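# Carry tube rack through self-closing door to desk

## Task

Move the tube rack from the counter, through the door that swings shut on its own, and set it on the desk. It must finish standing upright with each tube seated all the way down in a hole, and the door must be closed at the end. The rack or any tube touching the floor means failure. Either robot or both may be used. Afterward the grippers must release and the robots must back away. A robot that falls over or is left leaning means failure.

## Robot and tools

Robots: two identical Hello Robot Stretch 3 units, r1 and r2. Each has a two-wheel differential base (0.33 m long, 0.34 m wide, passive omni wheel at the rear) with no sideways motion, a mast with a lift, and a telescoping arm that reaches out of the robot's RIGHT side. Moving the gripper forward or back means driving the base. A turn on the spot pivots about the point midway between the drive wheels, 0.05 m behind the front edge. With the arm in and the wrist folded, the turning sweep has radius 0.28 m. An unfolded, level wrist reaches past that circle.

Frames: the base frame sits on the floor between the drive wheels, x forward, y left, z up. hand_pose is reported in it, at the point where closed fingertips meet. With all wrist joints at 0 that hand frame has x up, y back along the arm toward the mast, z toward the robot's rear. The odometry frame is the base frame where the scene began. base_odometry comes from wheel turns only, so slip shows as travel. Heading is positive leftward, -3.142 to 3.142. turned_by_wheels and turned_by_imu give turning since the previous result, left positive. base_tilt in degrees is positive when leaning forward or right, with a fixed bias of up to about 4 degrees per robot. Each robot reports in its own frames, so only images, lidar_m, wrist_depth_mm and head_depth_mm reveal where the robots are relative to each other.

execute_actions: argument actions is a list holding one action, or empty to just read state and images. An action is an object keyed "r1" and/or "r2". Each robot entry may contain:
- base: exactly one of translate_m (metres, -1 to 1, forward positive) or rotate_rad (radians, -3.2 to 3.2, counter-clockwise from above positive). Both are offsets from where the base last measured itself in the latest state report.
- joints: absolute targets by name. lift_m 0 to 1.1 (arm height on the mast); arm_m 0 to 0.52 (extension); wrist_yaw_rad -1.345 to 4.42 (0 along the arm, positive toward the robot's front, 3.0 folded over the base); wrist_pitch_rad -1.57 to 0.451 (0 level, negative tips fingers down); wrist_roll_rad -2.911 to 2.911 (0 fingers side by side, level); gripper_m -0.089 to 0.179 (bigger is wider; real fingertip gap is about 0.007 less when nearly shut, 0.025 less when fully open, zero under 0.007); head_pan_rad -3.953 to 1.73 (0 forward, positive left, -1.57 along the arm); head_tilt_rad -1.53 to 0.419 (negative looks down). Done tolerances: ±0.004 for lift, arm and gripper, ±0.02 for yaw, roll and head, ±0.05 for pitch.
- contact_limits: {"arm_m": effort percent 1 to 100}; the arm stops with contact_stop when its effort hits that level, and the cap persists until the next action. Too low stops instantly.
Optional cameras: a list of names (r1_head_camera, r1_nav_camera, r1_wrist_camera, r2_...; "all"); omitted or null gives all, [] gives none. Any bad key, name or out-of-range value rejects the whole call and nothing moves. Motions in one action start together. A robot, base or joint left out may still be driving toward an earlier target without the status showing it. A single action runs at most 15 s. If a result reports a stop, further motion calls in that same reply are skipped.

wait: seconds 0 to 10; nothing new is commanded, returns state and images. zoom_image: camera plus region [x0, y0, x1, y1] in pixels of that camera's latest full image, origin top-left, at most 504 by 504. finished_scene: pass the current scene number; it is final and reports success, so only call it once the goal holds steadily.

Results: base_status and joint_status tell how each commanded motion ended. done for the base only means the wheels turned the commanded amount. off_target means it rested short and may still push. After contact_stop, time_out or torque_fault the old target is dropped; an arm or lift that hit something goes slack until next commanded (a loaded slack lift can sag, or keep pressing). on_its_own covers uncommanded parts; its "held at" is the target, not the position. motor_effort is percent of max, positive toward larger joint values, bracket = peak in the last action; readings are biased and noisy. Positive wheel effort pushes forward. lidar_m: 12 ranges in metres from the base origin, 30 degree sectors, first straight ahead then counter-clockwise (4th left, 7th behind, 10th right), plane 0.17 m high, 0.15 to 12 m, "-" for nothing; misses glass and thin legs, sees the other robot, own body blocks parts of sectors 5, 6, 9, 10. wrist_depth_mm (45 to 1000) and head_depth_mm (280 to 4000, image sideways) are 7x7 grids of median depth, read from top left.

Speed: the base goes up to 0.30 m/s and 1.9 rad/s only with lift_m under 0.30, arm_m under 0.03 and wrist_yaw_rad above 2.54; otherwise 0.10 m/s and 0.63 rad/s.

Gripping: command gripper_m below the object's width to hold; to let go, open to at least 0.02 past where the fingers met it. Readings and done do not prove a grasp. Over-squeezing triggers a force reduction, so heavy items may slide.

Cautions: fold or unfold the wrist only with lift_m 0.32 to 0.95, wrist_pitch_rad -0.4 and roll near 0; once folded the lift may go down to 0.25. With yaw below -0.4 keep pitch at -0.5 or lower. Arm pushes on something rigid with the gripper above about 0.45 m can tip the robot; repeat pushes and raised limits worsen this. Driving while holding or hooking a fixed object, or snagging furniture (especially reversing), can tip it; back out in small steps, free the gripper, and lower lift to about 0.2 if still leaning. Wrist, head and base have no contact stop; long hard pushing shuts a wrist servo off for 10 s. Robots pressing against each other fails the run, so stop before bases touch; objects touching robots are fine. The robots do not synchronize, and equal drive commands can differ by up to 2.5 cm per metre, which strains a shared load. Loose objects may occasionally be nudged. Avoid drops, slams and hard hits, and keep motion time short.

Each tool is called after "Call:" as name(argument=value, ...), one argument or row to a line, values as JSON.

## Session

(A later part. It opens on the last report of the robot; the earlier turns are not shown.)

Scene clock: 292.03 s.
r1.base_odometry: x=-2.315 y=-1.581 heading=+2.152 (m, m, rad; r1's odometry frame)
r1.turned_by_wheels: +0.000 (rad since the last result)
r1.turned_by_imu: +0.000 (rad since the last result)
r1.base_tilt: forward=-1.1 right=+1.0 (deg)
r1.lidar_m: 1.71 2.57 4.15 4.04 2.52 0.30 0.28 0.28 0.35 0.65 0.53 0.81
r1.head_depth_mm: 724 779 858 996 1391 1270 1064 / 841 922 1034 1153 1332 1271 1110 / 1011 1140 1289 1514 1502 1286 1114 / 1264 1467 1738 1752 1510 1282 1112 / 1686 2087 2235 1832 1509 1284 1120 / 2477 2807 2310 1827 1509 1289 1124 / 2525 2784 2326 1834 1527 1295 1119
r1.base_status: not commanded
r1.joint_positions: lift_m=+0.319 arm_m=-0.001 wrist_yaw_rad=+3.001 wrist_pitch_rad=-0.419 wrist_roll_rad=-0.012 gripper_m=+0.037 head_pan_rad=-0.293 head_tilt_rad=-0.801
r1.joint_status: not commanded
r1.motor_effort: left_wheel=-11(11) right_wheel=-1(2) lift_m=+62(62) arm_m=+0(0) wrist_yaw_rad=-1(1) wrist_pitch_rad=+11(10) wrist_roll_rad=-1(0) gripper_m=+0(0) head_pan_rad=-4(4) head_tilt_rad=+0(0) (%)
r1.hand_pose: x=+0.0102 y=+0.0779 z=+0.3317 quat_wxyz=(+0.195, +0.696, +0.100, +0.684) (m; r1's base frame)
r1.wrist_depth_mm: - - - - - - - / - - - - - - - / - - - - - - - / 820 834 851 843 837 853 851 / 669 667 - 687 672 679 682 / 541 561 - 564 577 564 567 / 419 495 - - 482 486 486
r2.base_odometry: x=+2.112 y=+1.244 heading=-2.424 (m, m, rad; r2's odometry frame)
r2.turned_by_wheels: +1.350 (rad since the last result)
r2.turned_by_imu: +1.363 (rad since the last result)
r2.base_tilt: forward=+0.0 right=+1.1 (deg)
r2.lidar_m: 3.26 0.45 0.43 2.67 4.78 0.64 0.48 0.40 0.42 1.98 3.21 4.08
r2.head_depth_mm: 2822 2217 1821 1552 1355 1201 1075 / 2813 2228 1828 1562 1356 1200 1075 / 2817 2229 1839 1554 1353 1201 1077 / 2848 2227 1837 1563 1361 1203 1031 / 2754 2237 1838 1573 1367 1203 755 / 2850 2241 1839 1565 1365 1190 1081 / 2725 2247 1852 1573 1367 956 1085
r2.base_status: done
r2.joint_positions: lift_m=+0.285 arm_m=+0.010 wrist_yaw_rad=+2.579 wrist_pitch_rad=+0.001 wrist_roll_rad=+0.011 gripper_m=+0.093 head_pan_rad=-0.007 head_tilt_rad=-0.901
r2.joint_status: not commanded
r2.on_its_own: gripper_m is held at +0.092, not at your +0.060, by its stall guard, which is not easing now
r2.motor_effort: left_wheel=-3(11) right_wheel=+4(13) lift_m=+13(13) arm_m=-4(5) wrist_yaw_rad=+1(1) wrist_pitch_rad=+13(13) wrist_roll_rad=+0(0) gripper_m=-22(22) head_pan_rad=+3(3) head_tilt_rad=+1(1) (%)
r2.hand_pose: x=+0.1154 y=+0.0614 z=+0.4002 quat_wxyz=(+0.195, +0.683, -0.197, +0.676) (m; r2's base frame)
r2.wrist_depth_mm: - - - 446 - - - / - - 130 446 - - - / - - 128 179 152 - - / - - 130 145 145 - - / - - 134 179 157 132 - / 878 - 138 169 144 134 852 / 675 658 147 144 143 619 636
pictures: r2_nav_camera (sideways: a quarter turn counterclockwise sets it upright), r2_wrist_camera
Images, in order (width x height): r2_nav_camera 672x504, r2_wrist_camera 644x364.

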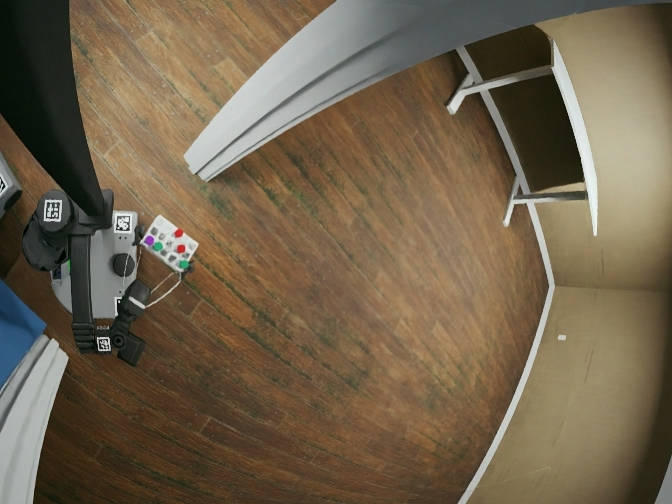

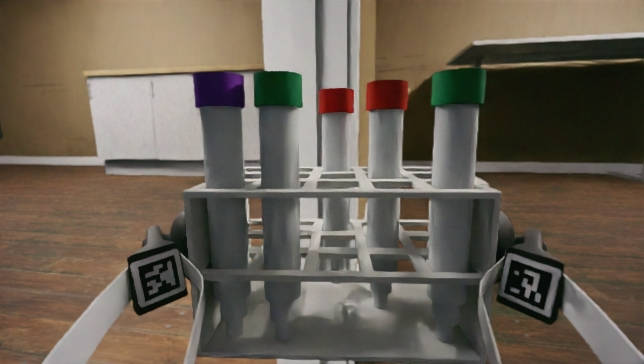

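Call:
execute_actions(
  actions=[
    {"r1":{"base":{"rotate_rad":-0.45},"joints":{"head_pan_rad":0,"head_tilt_rad":-1.2}},"r2":{"base":{"translate_m":1}}},
  ],
  cameras=[],
)

Call:
execute_actions(
  actions=[
    {"r1":{"base":{"translate_m":0.15}},"r2":{"base":{"rotate_rad":0.45}}},
  ],
  cameras=[],
)

Call:
execute_actions(
  actions=[
    {"r1":{"base":{"rotate_rad":-0.5}},"r2":{"base":{"translate_m":1}}},
  ],
  cameras=[],
)

Call:
execute_actions(
  actions=[
    {"r1":{"base":{"translate_m":0.3}},"r2":{"base":{"rotate_rad":1.9},"joints":{"lift_m":0.85,"head_pan_rad":-1.57,"head_tilt_rad":-0.7}}},
  ],
  cameras=["r1_nav_camera","r2_head_camera","r2_nav_camera"],
)

Scene clock: 307.83 s.
r1.base_odometry: x=-2.315 y=-1.581 heading=+1.702 (m, m, rad; r1's odometry frame)
r1.turned_by_wheels: -0.450 (rad since the last result)
r1.turned_by_imu: -0.449 (rad since the last result)
r1.base_tilt: forward=-1.1 right=+1.0 (deg)
r1.lidar_m: 0.81 2.23 2.62 4.21 4.08 0.38 0.27 0.26 0.27 0.36 4.70 0.82
r1.head_depth_mm: 1784 1614 1501 1373 1252 1163 897 / 783 999 1469 1360 1262 1187 - / 884 1070 1376 1369 1253 1183 - / 1076 1347 1490 1377 1259 1183 - / 1320 1610 1504 1386 1263 1187 - / 1731 1676 1515 1378 1265 1169 1122 / 1892 1687 1520 1390 1265 1169 1097
r1.base_status: done
r1.joint_positions: lift_m=+0.319 arm_m=-0.001 wrist_yaw_rad=+3.001 wrist_pitch_rad=-0.419 wrist_roll_rad=-0.012 gripper_m=+0.037 head_pan_rad=-0.007 head_tilt_rad=-1.185
r1.joint_status: all done
r1.motor_effort: left_wheel=-4(6) right_wheel=-8(12) lift_m=+62(62) arm_m=+0(0) wrist_yaw_rad=-1(2) wrist_pitch_rad=+11(11) wrist_roll_rad=-1(0) gripper_m=+0(1) head_pan_rad=+5(32) head_tilt_rad=-5(21) (%)
r1.hand_pose: x=+0.0102 y=+0.0779 z=+0.3317 quat_wxyz=(+0.195, +0.696, +0.100, +0.684) (m; r1's base frame)
r1.wrist_depth_mm: - - - - - - - / - - - - - - - / - - - - - - - / 841 842 827 847 843 863 853 / 669 674 - 679 673 683 687 / 556 558 - 568 582 571 569 / 479 495 - - 483 486 486
r2.base_odometry: x=+1.358 y=+0.586 heading=-2.424 (m, m, rad; r2's odometry frame)
r2.turned_by_wheels: +0.000 (rad since the last result)
r2.turned_by_imu: +0.004 (rad since the last result)
r2.base_tilt: forward=+0.0 right=+1.1 (deg)
r2.lidar_m: 2.27 2.27 1.67 0.88 0.73 0.73 1.31 1.31 2.44 2.72 3.33 3.30
r2.head_depth_mm: 2811 2204 1832 1554 1352 1197 1076 / 2811 2221 1831 1561 1358 1197 1077 / 2823 2228 1826 1561 1357 1199 1078 / 2738 2212 1830 1565 1360 1202 1034 / 2557 2219 1839 1565 1364 1204 754 / 2274 2182 1845 1563 1361 1203 1083 / 2202 2247 1846 1572 1369 1209 1084
r2.base_status: done
r2.joint_positions: lift_m=+0.285 arm_m=+0.010 wrist_yaw_rad=+2.579 wrist_pitch_rad=+0.001 wrist_roll_rad=+0.011 gripper_m=+0.093 head_pan_rad=-0.007 head_tilt_rad=-0.901
r2.joint_status: not commanded
r2.on_its_own: gripper_m is held at +0.092, not at your +0.060, by its stall guard, which is not easing now
r2.motor_effort: left_wheel=-3(7) right_wheel=+3(13) lift_m=+13(13) arm_m=-4(4) wrist_yaw_rad=+1(1) wrist_pitch_rad=+13(13) wrist_roll_rad=+0(0) gripper_m=-22(23) head_pan_rad=+2(1) head_tilt_rad=+1(1) (%)
r2.hand_pose: x=+0.1154 y=+0.0614 z=+0.4002 quat_wxyz=(+0.195, +0.683, -0.197, +0.676) (m; r2's base frame)
r2.wrist_depth_mm: 739 - - - - - - / 726 - 129 - - - - / 743 - 133 176 150 - - / 748 - 131 146 144 - - / 767 956 135 179 157 133 - / 747 - 139 171 160 134 874 / 677 666 146 144 143 627 659
pictures: none
No camera images: the call's "cameras" was empty. Leave "cameras" out to get every camera's image.

Scene clock: 310.37 s.
r1.base_odometry: x=-2.334 y=-1.432 heading=+1.702 (m, m, rad; r1's odometry frame)
r1.turned_by_wheels: +0.000 (rad since the last result)
r1.turned_by_imu: +0.001 (rad since the last result)
r1.base_tilt: forward=-1.1 right=+1.0 (deg)
r1.lidar_m: 0.68 1.94 2.49 4.24 4.15 0.33 0.27 0.27 0.31 0.50 4.62 0.66
r1.head_depth_mm: 639 1573 1502 1373 1254 1165 1081 / 655 786 1078 1370 1262 1187 - / 773 923 1162 1362 1255 1181 - / 918 1154 1449 1377 1275 1180 - / 1146 1510 1507 1380 1265 1177 - / 1508 1676 1516 1379 1265 1168 1120 / 1863 1673 1508 1381 1266 1170 1093
r1.base_status: done
r1.joint_positions: lift_m=+0.319 arm_m=-0.001 wrist_yaw_rad=+3.001 wrist_pitch_rad=-0.419 wrist_roll_rad=-0.012 gripper_m=+0.037 head_pan_rad=-0.007 head_tilt_rad=-1.185
r1.joint_status: not commanded
r1.motor_effort: left_wheel=-9(10) right_wheel=-7(7) lift_m=+62(62) arm_m=+0(0) wrist_yaw_rad=-2(1) wrist_pitch_rad=+11(10) wrist_roll_rad=-1(1) gripper_m=+0(0) head_pan_rad=+4(4) head_tilt_rad=-5(5) (%)
r1.hand_pose: x=+0.0102 y=+0.0779 z=+0.3317 quat_wxyz=(+0.195, +0.696, +0.100, +0.684) (m; r1's base frame)
r1.wrist_depth_mm: - - - - - - - / - - - - - - - / - - - - - - - / 835 842 833 849 844 860 859 / 668 677 - 680 682 678 681 / 559 560 - 565 585 568 569 / 483 495 - - 486 483 488
r2.base_odometry: x=+1.358 y=+0.586 heading=-1.974 (m, m, rad; r2's odometry frame)
r2.turned_by_wheels: +0.450 (rad since the last result)
r2.turned_by_imu: +0.454 (rad since the last result)
r2.base_tilt: forward=+0.0 right=+1.0 (deg)
r2.lidar_m: 2.27 1.87 0.94 0.74 0.73 1.34 1.31 2.44 2.63 3.35 3.32 2.99
r2.head_depth_mm: 2412 2217 1826 1563 1358 1202 1074 / 2275 2163 1822 1561 1354 1200 1076 / 2250 2216 1833 1560 1356 1204 1080 / 2175 2230 1834 1561 1363 1205 1034 / 2102 2246 1853 1568 1361 1205 753 / 2038 2197 1844 1559 1362 1208 1086 / 1927 2122 1849 1578 1367 1210 1083
r2.base_status: done
r2.joint_positions: lift_m=+0.285 arm_m=+0.010 wrist_yaw_rad=+2.579 wrist_pitch_rad=+0.001 wrist_roll_rad=+0.011 gripper_m=+0.093 head_pan_rad=-0.007 head_tilt_rad=-0.901
r2.joint_status: not commanded
r2.on_its_own: gripper_m is held at +0.092, not at your +0.060, by its stall guard, which is not easing now
r2.motor_effort: left_wheel=-3(10) right_wheel=+3(12) lift_m=+13(13) arm_m=-4(4) wrist_yaw_rad=+1(1) wrist_pitch_rad=+13(13) wrist_roll_rad=+0(0) gripper_m=-22(22) head_pan_rad=+2(2) head_tilt_rad=+1(1) (%)
r2.hand_pose: x=+0.1154 y=+0.0614 z=+0.4002 quat_wxyz=(+0.195, +0.683, -0.197, +0.676) (m; r2's base frame)
r2.wrist_depth_mm: 590 704 904 - - - - / 593 717 130 - - - - / 595 733 130 177 150 - - / 615 718 131 145 144 - - / 632 723 134 179 156 132 - / 625 - 139 171 160 133 862 / 604 639 146 144 142 614 633
pictures: none
No camera images: the call's "cameras" was empty. Leave "cameras" out to get every camera's image.

Scene clock: 315.37 s.
r1.base_odometry: x=-2.334 y=-1.432 heading=+1.202 (m, m, rad; r1's odometry frame)
r1.turned_by_wheels: -0.500 (rad since the last result)
r1.turned_by_imu: -0.500 (rad since the last result)
r1.base_tilt: forward=-1.2 right=+1.0 (deg)
r1.lidar_m: 0.66 0.70 2.15 2.49 4.27 4.14 0.29 0.25 0.25 0.29 0.51 4.63
r1.head_depth_mm: 1860 1664 1498 1367 1258 1159 766 / 1877 1660 1518 1364 1262 1183 - / 1875 1665 1505 1377 1260 1187 - / 1877 1667 1515 1377 1255 1189 - / 765 874 1096 1358 1264 1187 - / 637 797 1170 1380 1265 1166 1122 / 677 914 1358 1377 1271 1175 1100
r1.base_status: done
r1.joint_positions: lift_m=+0.319 arm_m=-0.001 wrist_yaw_rad=+3.001 wrist_pitch_rad=-0.419 wrist_roll_rad=-0.012 gripper_m=+0.037 head_pan_rad=-0.007 head_tilt_rad=-1.185
r1.joint_status: not commanded
r1.motor_effort: left_wheel=-6(5) right_wheel=-9(15) lift_m=+62(62) arm_m=+0(0) wrist_yaw_rad=-1(2) wrist_pitch_rad=+11(11) wrist_roll_rad=+0(1) gripper_m=+0(0) head_pan_rad=+6(4) head_tilt_rad=-5(4) (%)
r1.hand_pose: x=+0.0102 y=+0.0779 z=+0.3317 quat_wxyz=(+0.195, +0.696, +0.100, +0.684) (m; r1's base frame)
r1.wrist_depth_mm: - - - - - - - / - - - - - - - / - - - - - - - / 835 833 832 839 851 841 855 / 673 671 - 675 678 684 679 / 555 561 - 568 589 566 568 / 481 494 - - 483 488 490
r2.base_odometry: x=+0.966 y=-0.334 heading=-1.974 (m, m, rad; r2's odometry frame)
r2.turned_by_wheels: +0.000 (rad since the last result)
r2.turned_by_imu: +0.003 (rad since the last result)
r2.base_tilt: forward=+0.1 right=+1.0 (deg)
r2.lidar_m: 1.44 1.01 1.03 1.14 1.13 1.21 2.30 3.36 3.65 2.95 2.91 1.29
r2.head_depth_mm: 735 1649 1654 1550 1349 1200 1075 / 739 1684 1831 1561 1355 1198 1077 / 740 1611 1809 1566 1360 1201 1079 / 743 1553 1775 1559 1360 1204 1034 / 744 643 1744 1567 1359 1201 756 / 747 645 1710 1570 1369 1208 1081 / 750 625 1642 1570 1366 1209 1083
r2.base_status: done
r2.joint_positions: lift_m=+0.285 arm_m=+0.010 wrist_yaw_rad=+2.579 wrist_pitch_rad=+0.001 wrist_roll_rad=+0.011 gripper_m=+0.093 head_pan_rad=-0.007 head_tilt_rad=-0.901
r2.joint_status: not commanded
r2.on_its_own: gripper_m is held at +0.092, not at your +0.060, by its stall guard, which is not easing now
r2.motor_effort: left_wheel=-3(8) right_wheel=+3(11) lift_m=+13(13) arm_m=-5(3) wrist_yaw_rad=+1(1) wrist_pitch_rad=+14(13) wrist_roll_rad=+0(0) gripper_m=-22(23) head_pan_rad=+1(2) head_tilt_rad=+1(1) (%)
r2.hand_pose: x=+0.1154 y=+0.0614 z=+0.4002 quat_wxyz=(+0.195, +0.683, -0.197, +0.676) (m; r2's base frame)
r2.wrist_depth_mm: 885 - - - - - - / 885 - 128 - - - - / 915 - 132 178 150 - - / 864 - 131 146 144 - - / 915 - 135 180 157 132 - / 863 - 139 171 142 134 869 / 688 650 146 144 143 613 636
pictures: none
No camera images: the call's "cameras" was empty. Leave "cameras" out to get every camera's image.

Scene clock: 321.33 s.
r1.base_odometry: x=-2.226 y=-1.152 heading=+1.202 (m, m, rad; r1's odometry frame)
r1.turned_by_wheels: +0.000 (rad since the last result)
r1.turned_by_imu: +0.002 (rad since the last result)
r1.base_tilt: forward=-1.1 right=+1.0 (deg)
r1.lidar_m: 0.39 0.37 1.03 2.34 4.13 0.33 0.27 0.27 0.30 0.47 2.82 4.37
r1.head_depth_mm: 1863 1640 1501 1364 1258 1161 1053 / 1870 1663 1495 1381 1259 1187 - / 1874 1668 1499 1371 1257 1184 - / 1878 1678 1505 1376 1265 1193 - / 1866 1629 680 900 1243 1186 - / 387 447 547 882 1267 1166 1111 / 339 401 601 1200 1266 1174 1099
r1.base_status: done
r1.joint_positions: lift_m=+0.319 arm_m=-0.001 wrist_yaw_rad=+3.001 wrist_pitch_rad=-0.419 wrist_roll_rad=-0.012 gripper_m=+0.037 head_pan_rad=-0.007 head_tilt_rad=-1.185
r1.joint_status: not commanded
r1.motor_effort: left_wheel=-15(15) right_wheel=-6(7) lift_m=+62(62) arm_m=+0(0) wrist_yaw_rad=-2(1) wrist_pitch_rad=+10(11) wrist_roll_rad=+0(0) gripper_m=+0(0) head_pan_rad=+4(5) head_tilt_rad=-4(4) (%)
r1.hand_pose: x=+0.0102 y=+0.0779 z=+0.3317 quat_wxyz=(+0.195, +0.696, +0.100, +0.684) (m; r1's base frame)
r1.wrist_depth_mm: - - - - - - 598 / - - - - - - 550 / - - - - - - 509 / 844 831 845 839 853 808 471 / 669 671 - 670 683 661 442 / 565 561 - 564 581 574 384 / 480 495 - - 480 487 400
r2.base_odometry: x=+0.966 y=-0.334 heading=-0.074 (m, m, rad; r2's odometry frame)
r2.turned_by_wheels: +1.900 (rad since the last result)
r2.turned_by_imu: +1.923 (rad since the last result)
r2.base_tilt: forward=+0.0 right=+1.0 (deg)
r2.lidar_m: 1.12 1.14 1.49 3.36 3.44 3.10 2.92 2.19 1.29 1.42 1.02 1.19
r2.head_depth_mm: 1172 906 701 1754 1534 - 1095 / 1178 904 700 1770 1530 - 1103 / 1177 903 699 1760 1529 - - / 1177 902 700 1757 1574 - 1170 / 1174 903 734 1758 1530 1292 1144 / 1172 899 732 1711 1477 1298 1126 / 1177 901 731 1755 1527 1295 1122
r2.base_status: done
r2.joint_positions: lift_m=+0.849 arm_m=+0.010 wrist_yaw_rad=+2.579 wrist_pitch_rad=+0.000 wrist_roll_rad=+0.011 gripper_m=+0.093 head_pan_rad=-1.563 head_tilt_rad=-0.704
r2.joint_status: all done
r2.on_its_own: gripper_m is held at +0.092, not at your +0.060, by its stall guard, which is not easing now
r2.motor_effort: left_wheel=-3(9) right_wheel=+3(11) lift_m=+34(36) arm_m=-4(5) wrist_yaw_rad=+1(1) wrist_pitch_rad=+14(14) wrist_roll_rad=+0(0) gripper_m=-22(23) head_pan_rad=-4(31) head_tilt_rad=+3(20) (%)
r2.hand_pose: x=+0.1154 y=+0.0614 z=+0.9641 quat_wxyz=(+0.196, +0.683, -0.197, +0.676) (m; r2's base frame)
r2.wrist_depth_mm: - - - - - 971 785 / - - 128 - - 918 800 / - - 129 177 150 936 812 / - - 130 144 145 935 803 / - - 134 179 157 132 827 / - - 139 171 142 134 826 / - - 146 145 141 - 853
pictures: r1_nav_camera (sideways: a quarter turn counterclockwise sets it upright), r2_head_camera (sideways: a quarter turn clockwise sets it upright), r2_nav_camera (sideways: a quarter turn counterclockwise sets it upright)
Images, in order (width x height): r1_nav_camera 672x504, r2_head_camera 896x504, r2_nav_camera 672x504.

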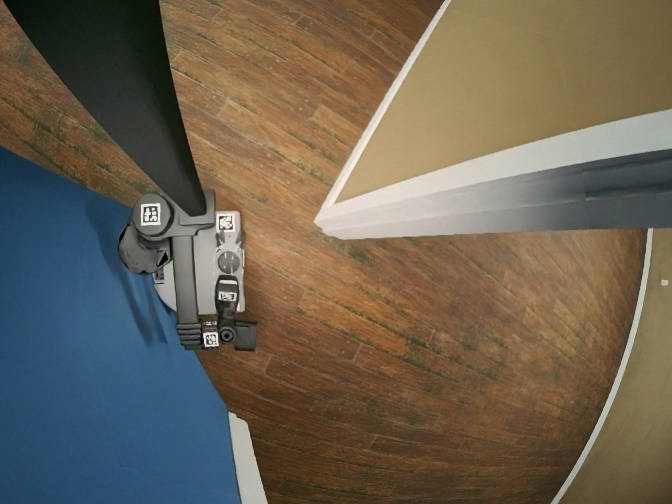

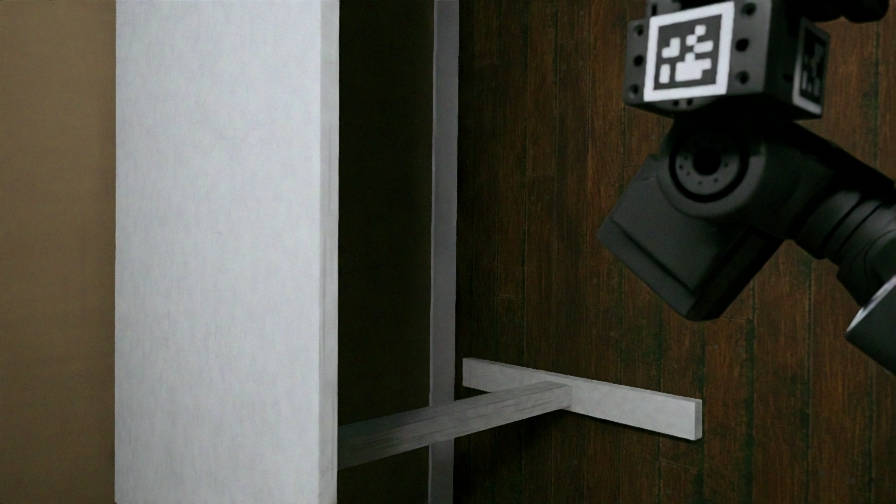

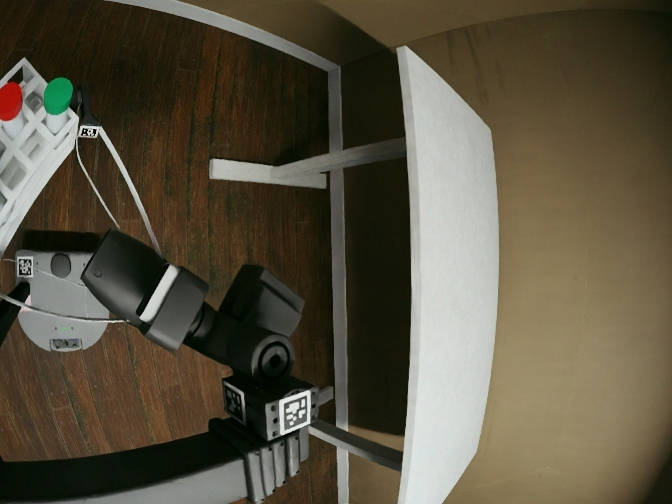

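Call:
execute_actions(
  actions=[
    {"r1":{"base":{"rotate_rad":-0.45}},"r2":{"joints":{"lift_m":0.94,"wrist_yaw_rad":0,"arm_m":0.1,"head_tilt_rad":-0.5}}},
  ],
  cameras=["r2_wrist_camera"],
)

Call:
execute_actions(
  actions=[
    {"r1":{"base":{"translate_m":0.4}},"r2":{"joints":{"arm_m":0.4}}},
  ],
  cameras=["r1_nav_camera","r2_head_camera","r2_wrist_camera"],
)

Scene clock: 333.77 s.
r1.base_odometry: x=-2.226 y=-1.152 heading=+0.752 (m, m, rad; r1's odometry frame)
r1.turned_by_wheels: -0.450 (rad since the last result)
r1.turned_by_imu: -0.449 (rad since the last result)
r1.base_tilt: forward=-1.1 right=+0.9 (deg)
r1.lidar_m: 4.36 0.38 0.37 1.56 2.40 4.44 0.29 0.25 0.25 0.29 0.53 3.08
r1.head_depth_mm: 1851 1679 1499 1365 1250 1153 769 / 1863 1667 1504 1373 1255 1179 - / 1887 1671 1510 1373 1266 1186 - / 1883 1677 1516 1390 1248 1177 - / 1881 1670 1524 1380 1273 1177 - / 1911 1696 1512 1374 1202 1172 1121 / 1903 1691 1522 738 1067 1168 1101
r1.base_status: done
r1.joint_positions: lift_m=+0.319 arm_m=-0.001 wrist_yaw_rad=+3.001 wrist_pitch_rad=-0.419 wrist_roll_rad=-0.012 gripper_m=+0.037 head_pan_rad=-0.007 head_tilt_rad=-1.186
r1.joint_status: not commanded
r1.motor_effort: left_wheel=-8(8) right_wheel=-11(18) lift_m=+62(62) arm_m=+0(0) wrist_yaw_rad=-2(2) wrist_pitch_rad=+11(11) wrist_roll_rad=+0(1) gripper_m=+0(0) head_pan_rad=+4(3) head_tilt_rad=-4(5) (%)
r1.hand_pose: x=+0.0102 y=+0.0779 z=+0.3317 quat_wxyz=(+0.195, +0.696, +0.100, +0.684) (m; r1's base frame)
r1.wrist_depth_mm: - - - - 708 363 314 / - - - - 717 367 345 / - - - - 722 392 394 / 840 848 851 851 693 426 821 / 668 667 - 680 624 473 687 / 557 559 - 564 564 531 565 / 479 497 - - 482 485 485
r2.base_odometry: x=+0.966 y=-0.334 heading=-0.074 (m, m, rad; r2's odometry frame)
r2.turned_by_wheels: +0.000 (rad since the last result)
r2.turned_by_imu: +0.000 (rad since the last result)
r2.base_tilt: forward=+0.0 right=+1.1 (deg)
r2.lidar_m: 1.12 1.14 1.48 3.36 3.43 3.11 2.91 2.20 1.29 1.42 1.01 1.19
r2.head_depth_mm: 1154 1270 1016 745 - - 1211 / 1155 1268 1015 479 - - 1224 / 1155 1270 1006 480 - - 1224 / 1160 1272 1002 605 1735 1467 1222 / 1157 1269 999 733 1740 1459 1220 / 1159 1271 993 730 1711 1386 1217 / 1162 1278 987 767 1716 1458 1213
r2.base_status: not commanded
r2.joint_positions: lift_m=+0.939 arm_m=+0.100 wrist_yaw_rad=+0.002 wrist_pitch_rad=+0.000 wrist_roll_rad=+0.011 gripper_m=+0.093 head_pan_rad=-1.563 head_tilt_rad=-0.507
r2.joint_status: all done
r2.on_its_own: gripper_m is held at +0.092, not at your +0.060, by its stall guard, which is not easing now
r2.motor_effort: left_wheel=-3(3) right_wheel=+3(3) lift_m=+35(36) arm_m=+4(3) wrist_yaw_rad=-1(0) wrist_pitch_rad=+14(14) wrist_roll_rad=+0(0) gripper_m=-22(22) head_pan_rad=-2(1) head_tilt_rad=+4(22) (%)
r2.hand_pose: x=-0.0209 y=-0.5008 z=+1.0541 quat_wxyz=(+0.704, +0.001, -0.711, +0.000) (m; r2's base frame)
r2.wrist_depth_mm: 931 958 945 - - - - / 953 - 129 - - - - / - - 134 180 153 - - / - 844 132 145 144 812 797 / 453 508 136 179 158 132 440 / 311 - 139 170 142 134 325 / - 674 146 145 142 - -
pictures: r2_wrist_camera
Images, in order (width x height): r2_wrist_camera 644x364.

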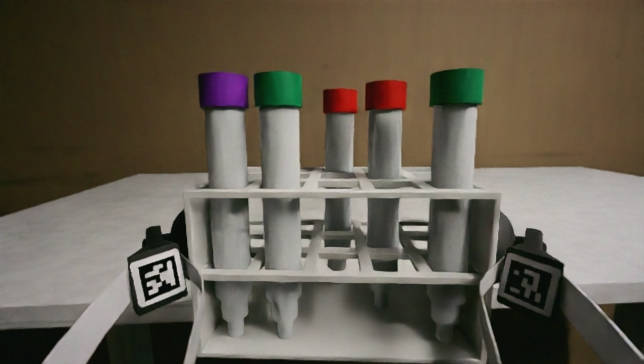

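Scene clock: 338.73 s.
r1.base_odometry: x=-1.934 y=-0.879 heading=+0.752 (m, m, rad; r1's odometry frame)
r1.turned_by_wheels: +0.000 (rad since the last result)
r1.turned_by_imu: +0.002 (rad since the last result)
r1.base_tilt: forward=-1.1 right=+0.9 (deg)
r1.lidar_m: 3.96 1.65 1.71 0.25 0.25 0.30 0.28 0.28 0.34 0.62 2.12 3.15
r1.head_depth_mm: 1881 1657 1496 1372 1260 1163 1077 / 1862 1665 1496 1364 1259 1186 - / 1860 1664 1504 1375 1266 1185 - / 1884 1677 1507 1381 1262 1187 - / 1857 1668 1510 1384 1263 1186 - / 1885 1669 1525 1383 1264 1174 923 / 1886 1680 1516 1379 1271 1168 661
r1.base_status: translate_m off_target (by the wheels' count: +0.4001 of +0.4000)
r1.joint_positions: lift_m=+0.319 arm_m=-0.001 wrist_yaw_rad=+3.001 wrist_pitch_rad=-0.419 wrist_roll_rad=-0.012 gripper_m=+0.037 head_pan_rad=-0.007 head_tilt_rad=-1.186
r1.joint_status: not commanded
r1.on_its_own: left_wheel is at rest, and its effort (-20) is outside its rest range (-18 to +18)
r1.motor_effort: left_wheel=-20(20) right_wheel=-11(11) lift_m=+62(61) arm_m=+0(0) wrist_yaw_rad=-1(1) wrist_pitch_rad=+11(10) wrist_roll_rad=+0(0) gripper_m=+0(0) head_pan_rad=+4(4) head_tilt_rad=-5(5) (%)
r1.hand_pose: x=+0.0102 y=+0.0779 z=+0.3317 quat_wxyz=(+0.195, +0.696, +0.100, +0.684) (m; r1's base frame)
r1.wrist_depth_mm: - - 263 - - - - / - - 287 - - - - / - - 313 - - - - / 834 830 348 843 855 856 843 / 671 666 - 671 681 682 684 / 558 558 - 561 589 572 565 / 449 498 - - 483 484 485
r2.base_odometry: x=+0.966 y=-0.334 heading=-0.074 (m, m, rad; r2's odometry frame)
r2.turned_by_wheels: +0.000 (rad since the last result)
r2.turned_by_imu: +0.000 (rad since the last result)
r2.base_tilt: forward=+0.0 right=+1.0 (deg)
r2.lidar_m: 1.12 1.14 1.49 3.35 3.42 3.09 2.91 2.20 1.29 1.42 1.02 1.19
r2.head_depth_mm: 1153 1265 1198 723 1730 1475 1228 / 1155 1271 - 702 1741 1476 1219 / 1157 1250 768 701 1736 1467 1220 / 1159 1270 935 735 1744 1476 1220 / 1157 1270 999 732 1752 1459 1217 / 1159 1279 990 730 1717 1385 1213 / 1161 1277 986 765 1728 1454 1210
r2.base_status: not commanded
r2.joint_positions: lift_m=+0.939 arm_m=+0.400 wrist_yaw_rad=+0.000 wrist_pitch_rad=+0.000 wrist_roll_rad=+0.011 gripper_m=+0.093 head_pan_rad=-1.563 head_tilt_rad=-0.507
r2.joint_status: all done
r2.on_its_own: gripper_m is held at +0.092, not at your +0.060, by its stall guard, which is not easing now
r2.motor_effort: left_wheel=-3(3) right_wheel=+3(3) lift_m=+34(35) arm_m=+3(4) wrist_yaw_rad=-1(2) wrist_pitch_rad=+14(14) wrist_roll_rad=+0(0) gripper_m=-22(22) head_pan_rad=-2(2) head_tilt_rad=+4(4) (%)
r2.hand_pose: x=-0.0213 y=-0.8008 z=+1.0541 quat_wxyz=(+0.704, +0.000, -0.711, +0.000) (m; r2's base frame)
r2.wrist_depth_mm: 670 697 694 707 718 705 735 / 694 703 129 730 721 751 759 / 720 724 133 177 150 771 764 / 717 751 131 146 144 778 787 / 457 498 135 180 157 132 440 / 311 - 139 171 144 134 309 / 247 234 146 145 142 221 231
pictures: r1_nav_camera (sideways: a quarter turn counterclockwise sets it upright), r2_head_camera (sideways: a quarter turn clockwise sets it upright), r2_wrist_camera
Images, in order (width x height): r1_nav_camera 672x504, r2_head_camera 896x504, r2_wrist_camera 644x364.

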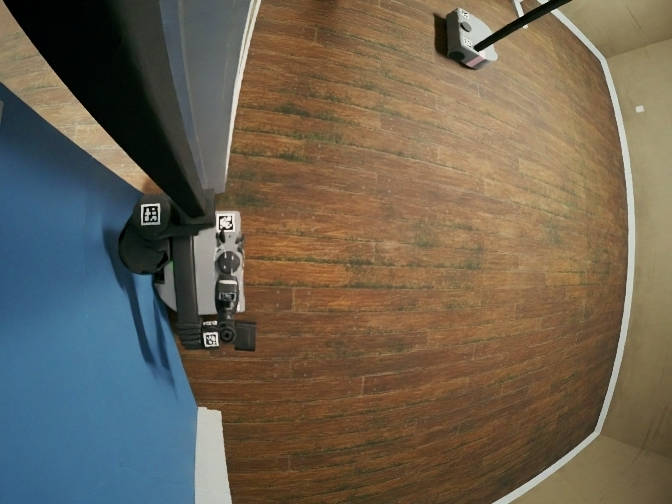

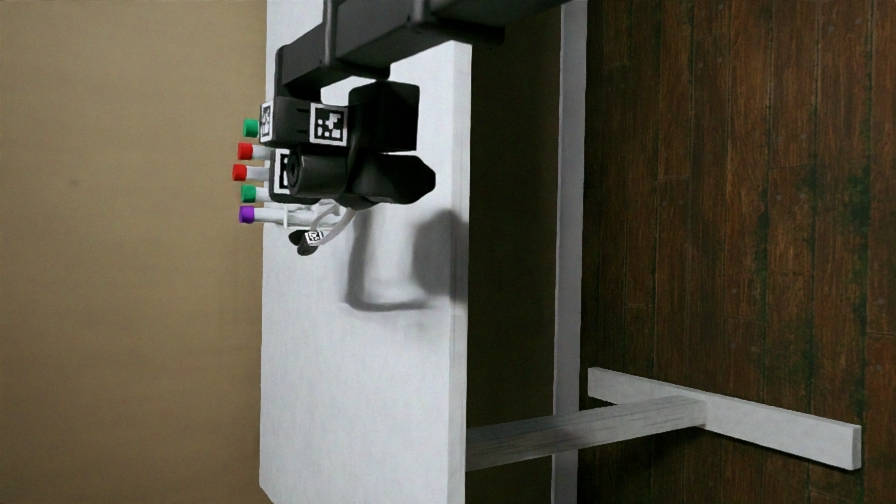

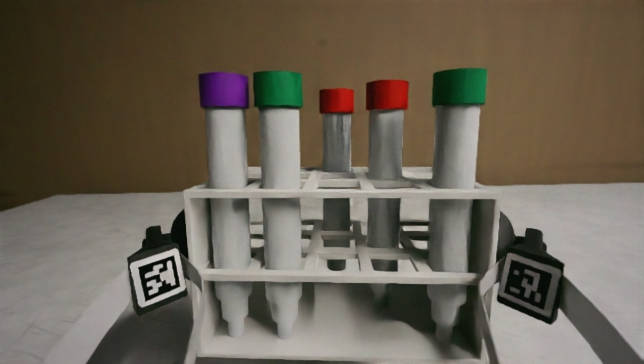

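Call:
execute_actions(
  actions=[
    {"r1":{"base":{"translate_m":0.1}},"r2":{"joints":{"lift_m":0.881}}},
  ],
  cameras=["r2_wrist_camera"],
)

Call:
execute_actions(
  actions=[
    {"r1":{"base":{"translate_m":0.1}},"r2":{"joints":{"gripper_m":0.179}}},
  ],
  cameras=["r2_wrist_camera"],
)

Call:
execute_actions(
  actions=[
    {"r1":{"base":{"translate_m":0.3},"joints":{"head_pan_rad":-3.14}},"r2":{"joints":{"arm_m":0}}},
  ],
  cameras=["r1_nav_camera","r2_wrist_camera","r2_head_camera"],
)

Scene clock: 349.00 s.
r1.base_odometry: x=-1.861 y=-0.810 heading=+0.752 (m, m, rad; r1's odometry frame)
r1.turned_by_wheels: +0.000 (rad since the last result)
r1.turned_by_imu: +0.001 (rad since the last result)
r1.base_tilt: forward=-1.1 right=+0.9 (deg)
r1.lidar_m: 3.88 1.58 1.64 0.39 0.31 0.30 0.29 0.30 0.41 0.95 2.13 3.15
r1.head_depth_mm: 1862 1642 1498 1364 1255 1163 1072 / 1859 1661 1501 1371 1263 1191 - / 1865 1681 1500 1377 1261 1185 - / 1889 1674 1519 1377 1258 1182 - / 1886 1667 1513 1377 1273 1186 - / 1891 1679 1516 1375 1268 1170 1121 / 1907 1686 1525 1378 1262 1177 1029
r1.base_status: done
r1.joint_positions: lift_m=+0.319 arm_m=-0.001 wrist_yaw_rad=+3.001 wrist_pitch_rad=-0.419 wrist_roll_rad=-0.012 gripper_m=+0.037 head_pan_rad=-0.007 head_tilt_rad=-1.186
r1.joint_status: not commanded
r1.motor_effort: left_wheel=+1(16) right_wheel=-3(8) lift_m=+61(62) arm_m=+0(0) wrist_yaw_rad=-1(0) wrist_pitch_rad=+10(11) wrist_roll_rad=+0(0) gripper_m=+0(0) head_pan_rad=+4(5) head_tilt_rad=-4(5) (%)
r1.hand_pose: x=+0.0102 y=+0.0779 z=+0.3317 quat_wxyz=(+0.195, +0.696, +0.100, +0.684) (m; r1's base frame)
r1.wrist_depth_mm: 238 - 656 - - - - / 259 - 655 - - - - / 281 - 761 - - - - / 323 318 687 844 844 845 852 / 624 354 - 677 679 680 674 / 468 406 - 568 587 569 564 / 406 471 - - 488 484 485
r2.base_odometry: x=+0.966 y=-0.334 heading=-0.074 (m, m, rad; r2's odometry frame)
r2.turned_by_wheels: +0.000 (rad since the last result)
r2.turned_by_imu: +0.000 (rad since the last result)
r2.base_tilt: forward=+0.1 right=+1.0 (deg)
r2.lidar_m: 1.12 1.15 1.49 3.36 3.44 3.10 2.92 2.20 1.29 1.42 1.01 1.19
r2.head_depth_mm: 1154 1268 1022 - - 1474 1214 / 1152 1271 1098 1637 1739 1473 1227 / 1156 1269 825 1642 1743 1467 1218 / 1163 1269 1002 735 1728 1467 1221 / 1159 1273 999 733 1747 1467 1218 / 1162 1273 992 729 1712 1376 1220 / 1162 1275 987 767 1716 1455 1211
r2.base_status: not commanded
r2.joint_positions: lift_m=+0.882 arm_m=+0.400 wrist_yaw_rad=+0.000 wrist_pitch_rad=+0.008 wrist_roll_rad=+0.011 gripper_m=+0.093 head_pan_rad=-1.563 head_tilt_rad=-0.507
r2.joint_status: all done
r2.on_its_own: gripper_m is held at +0.092, not at your +0.060, by its stall guard, which is not easing now
r2.motor_effort: left_wheel=-3(3) right_wheel=+3(3) lift_m=+10(30) arm_m=+3(4) wrist_yaw_rad=-1(0) wrist_pitch_rad=+10(14) wrist_roll_rad=+0(0) gripper_m=-22(22) head_pan_rad=-3(3) head_tilt_rad=+4(4) (%)
r2.hand_pose: x=-0.0214 y=-0.8010 z=+0.9983 quat_wxyz=(+0.704, -0.002, -0.711, +0.003) (m; r2's base frame)
r2.wrist_depth_mm: 685 687 702 704 714 735 732 / 703 704 128 733 739 748 739 / 720 733 129 178 150 767 781 / 587 570 130 145 144 538 540 / 305 336 134 180 156 132 294 / 205 - 139 171 143 134 206 / - 154 143 145 142 146 152
pictures: r2_wrist_camera
Images, in order (width x height): r2_wrist_camera 644x364.

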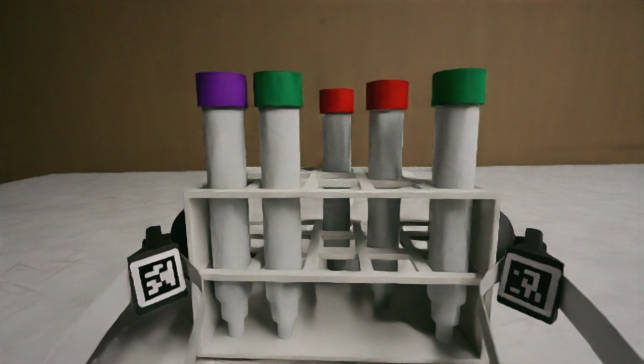

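Scene clock: 351.17 s.
r1.base_odometry: x=-1.788 y=-0.742 heading=+0.752 (m, m, rad; r1's odometry frame)
r1.turned_by_wheels: +0.000 (rad since the last result)
r1.turned_by_imu: +0.001 (rad since the last result)
r1.base_tilt: forward=-1.1 right=+1.0 (deg)
r1.lidar_m: 3.76 3.57 1.51 0.67 0.33 0.33 0.32 0.34 0.51 1.60 2.15 3.20
r1.head_depth_mm: 1865 1666 1497 1366 1258 1166 1071 / 1876 1668 1506 1371 1257 1189 - / 1867 1669 1515 1376 1258 1183 - / 1866 1668 1502 1370 1255 1186 - / 1893 1685 1527 1386 1268 1187 - / 1884 1681 1514 1380 1274 1172 1124 / 1896 1683 1510 1378 1264 1172 1101
r1.base_status: done
r1.joint_positions: lift_m=+0.319 arm_m=-0.001 wrist_yaw_rad=+3.001 wrist_pitch_rad=-0.419 wrist_roll_rad=-0.012 gripper_m=+0.037 head_pan_rad=-0.007 head_tilt_rad=-1.186
r1.joint_status: not commanded
r1.motor_effort: left_wheel=+0(5) right_wheel=-3(3) lift_m=+62(62) arm_m=+0(0) wrist_yaw_rad=-2(2) wrist_pitch_rad=+11(10) wrist_roll_rad=+0(0) gripper_m=+0(0) head_pan_rad=+3(5) head_tilt_rad=-5(4) (%)
r1.hand_pose: x=+0.0102 y=+0.0779 z=+0.3317 quat_wxyz=(+0.195, +0.696, +0.100, +0.684) (m; r1's base frame)
r1.wrist_depth_mm: 298 - - - - - - / 304 - - - - - - / 302 - - - - - - / 318 384 837 848 857 851 862 / 346 408 - 671 677 686 684 / 378 426 - 563 588 568 569 / 399 445 - - 485 487 486
r2.base_odometry: x=+0.966 y=-0.334 heading=-0.074 (m, m, rad; r2's odometry frame)
r2.turned_by_wheels: +0.000 (rad since the last result)
r2.turned_by_imu: +0.000 (rad since the last result)
r2.base_tilt: forward=+0.0 right=+1.0 (deg)
r2.lidar_m: 1.12 1.15 1.49 3.35 3.45 3.11 2.91 2.20 1.29 1.43 1.01 1.19
r2.head_depth_mm: 1150 1268 1022 - - 1472 1210 / 1154 1274 1098 1644 1736 1474 1227 / 1159 1274 831 1643 1729 1475 1224 / 1155 1274 1003 734 1740 1467 1219 / 1155 1272 996 731 1752 1461 1216 / 1160 1279 994 731 1709 1384 1220 / 1163 1281 986 767 1725 1456 1208
r2.base_status: not commanded
r2.joint_positions: lift_m=+0.882 arm_m=+0.400 wrist_yaw_rad=+0.000 wrist_pitch_rad=+0.011 wrist_roll_rad=+0.011 gripper_m=+0.179 head_pan_rad=-1.563 head_tilt_rad=-0.507
r2.joint_status: all done
r2.motor_effort: left_wheel=-3(3) right_wheel=+4(3) lift_m=+11(11) arm_m=+3(3) wrist_yaw_rad=+0(1) wrist_pitch_rad=+9(10) wrist_roll_rad=+0(0) gripper_m=+1(96) head_pan_rad=-2(3) head_tilt_rad=+4(4) (%)
r2.hand_pose: x=-0.0214 y=-0.8011 z=+0.9990 quat_wxyz=(+0.704, -0.003, -0.711, +0.004) (m; r2's base frame)
r2.wrist_depth_mm: 693 702 685 707 716 739 739 / 694 714 706 755 732 721 772 / 736 727 129 178 151 764 787 / 589 597 131 145 145 549 546 / 305 334 136 178 158 133 295 / 214 194 139 145 143 146 - / 149 155 146 146 143 146 146
pictures: r2_wrist_camera
Images, in order (width x height): r2_wrist_camera 644x364.

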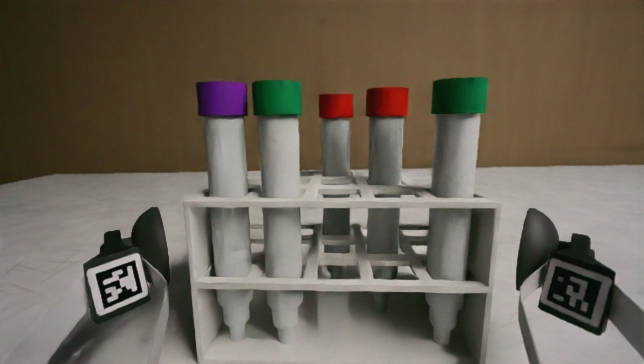

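Scene clock: 355.33 s.
r1.base_odometry: x=-1.569 y=-0.537 heading=+0.752 (m, m, rad; r1's odometry frame)
r1.turned_by_wheels: +0.000 (rad since the last result)
r1.turned_by_imu: +0.002 (rad since the last result)
r1.base_tilt: forward=-1.1 right=+1.0 (deg)
r1.lidar_m: 3.47 3.52 1.32 1.50 0.69 0.56 0.62 0.66 0.86 2.02 2.17 3.24
r1.head_depth_mm: 592 685 824 1194 1268 1146 1077 / 600 740 935 1260 1294 1138 1082 / 604 754 998 1343 - - 1082 / 612 763 1012 1337 1290 - 1086 / 618 774 1018 1348 1275 - 1082 / 622 780 1044 1369 1266 1181 1077 / 631 791 1059 1375 1270 1176 1089
r1.base_status: done
r1.joint_positions: lift_m=+0.319 arm_m=-0.001 wrist_yaw_rad=+3.001 wrist_pitch_rad=-0.419 wrist_roll_rad=-0.012 gripper_m=+0.037 head_pan_rad=-3.133 head_tilt_rad=-1.186
r1.joint_status: all done
r1.motor_effort: left_wheel=+0(7) right_wheel=-3(5) lift_m=+62(62) arm_m=+0(0) wrist_yaw_rad=-1(2) wrist_pitch_rad=+10(11) wrist_roll_rad=+0(0) gripper_m=+0(0) head_pan_rad=-5(53) head_tilt_rad=-4(4) (%)
r1.hand_pose: x=+0.0102 y=+0.0779 z=+0.3317 quat_wxyz=(+0.195, +0.696, +0.100, +0.684) (m; r1's base frame)
r1.wrist_depth_mm: 692 - - - - - - / 695 - - - - - - / 714 - - - - - - / 702 828 852 834 846 864 846 / 643 664 - 672 678 681 685 / 554 558 - 562 584 563 562 / 478 494 - - 482 485 487
r2.base_odometry: x=+0.966 y=-0.334 heading=-0.074 (m, m, rad; r2's odometry frame)
r2.turned_by_wheels: +0.000 (rad since the last result)
r2.turned_by_imu: +0.000 (rad since the last result)
r2.base_tilt: forward=+0.0 right=+0.9 (deg)
r2.lidar_m: 1.12 1.14 1.36 3.36 3.43 3.10 2.91 2.20 1.29 1.42 1.01 1.19
r2.head_depth_mm: 1151 1266 1019 745 1723 1519 - / 1152 1272 1013 742 1746 1473 - / 1156 1271 809 739 1751 - - / 1158 1270 1000 735 1741 1469 1223 / 1159 1270 998 733 1718 1462 1220 / 1161 1275 992 731 1722 1378 1217 / 1163 1278 990 770 1718 1461 1214
r2.base_status: not commanded
r2.joint_positions: lift_m=+0.882 arm_m=+0.003 wrist_yaw_rad=+0.000 wrist_pitch_rad=+0.012 wrist_roll_rad=+0.011 gripper_m=+0.179 head_pan_rad=-1.563 head_tilt_rad=-0.507
r2.joint_status: all done
joint sent to its limit — the command would take r2.arm_m past its lower limit, so that joint was sent only as far as its limit.
r2.motor_effort: left_wheel=-3(3) right_wheel=+3(3) lift_m=+12(12) arm_m=-4(5) wrist_yaw_rad=+0(0) wrist_pitch_rad=+8(8) wrist_roll_rad=+0(0) gripper_m=+1(0) head_pan_rad=-3(3) head_tilt_rad=+4(4) (%)
r2.hand_pose: x=-0.0214 y=-0.4046 z=+0.9993 quat_wxyz=(+0.704, -0.004, -0.711, +0.004) (m; r2's base frame)
r2.wrist_depth_mm: - - - - - - - / - - - - - - - / - - - 558 - - - / - 608 602 520 568 589 565 / 388 383 379 - - - 768 / - - - - - - - / - - - - - - -
pictures: r1_nav_camera (sideways: a quarter turn counterclockwise sets it upright), r2_head_camera (sideways: a quarter turn clockwise sets it upright), r2_wrist_camera
Images, in order (width x height): r1_nav_camera 672x504, r2_head_camera 896x504, r2_wrist_camera 644x364.

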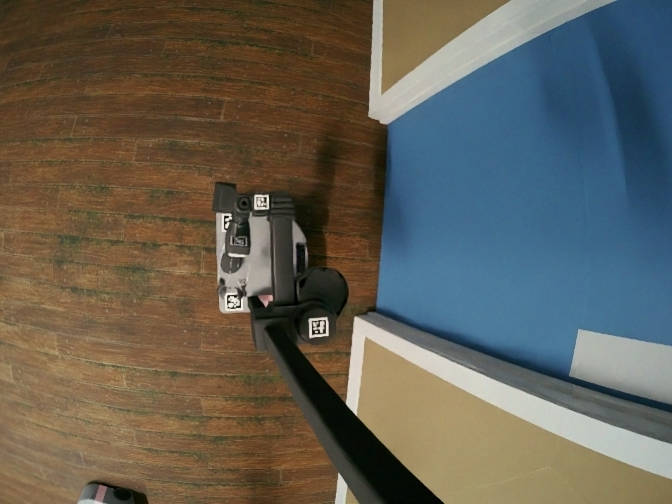

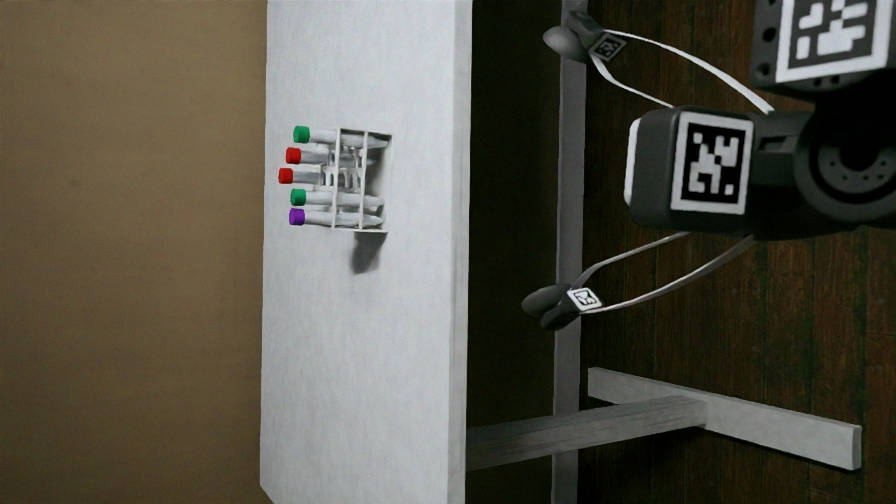

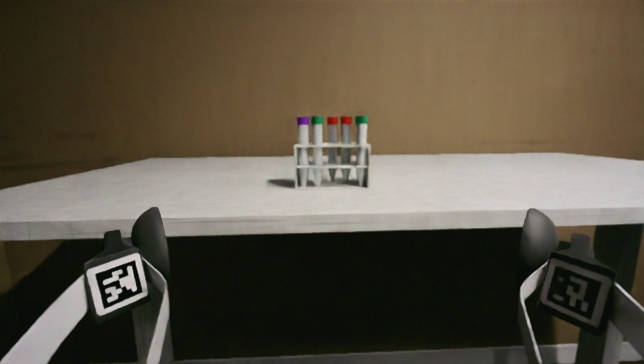

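Call:
finished_scene(
  scene=1,
)

The scene is finished: the task was done.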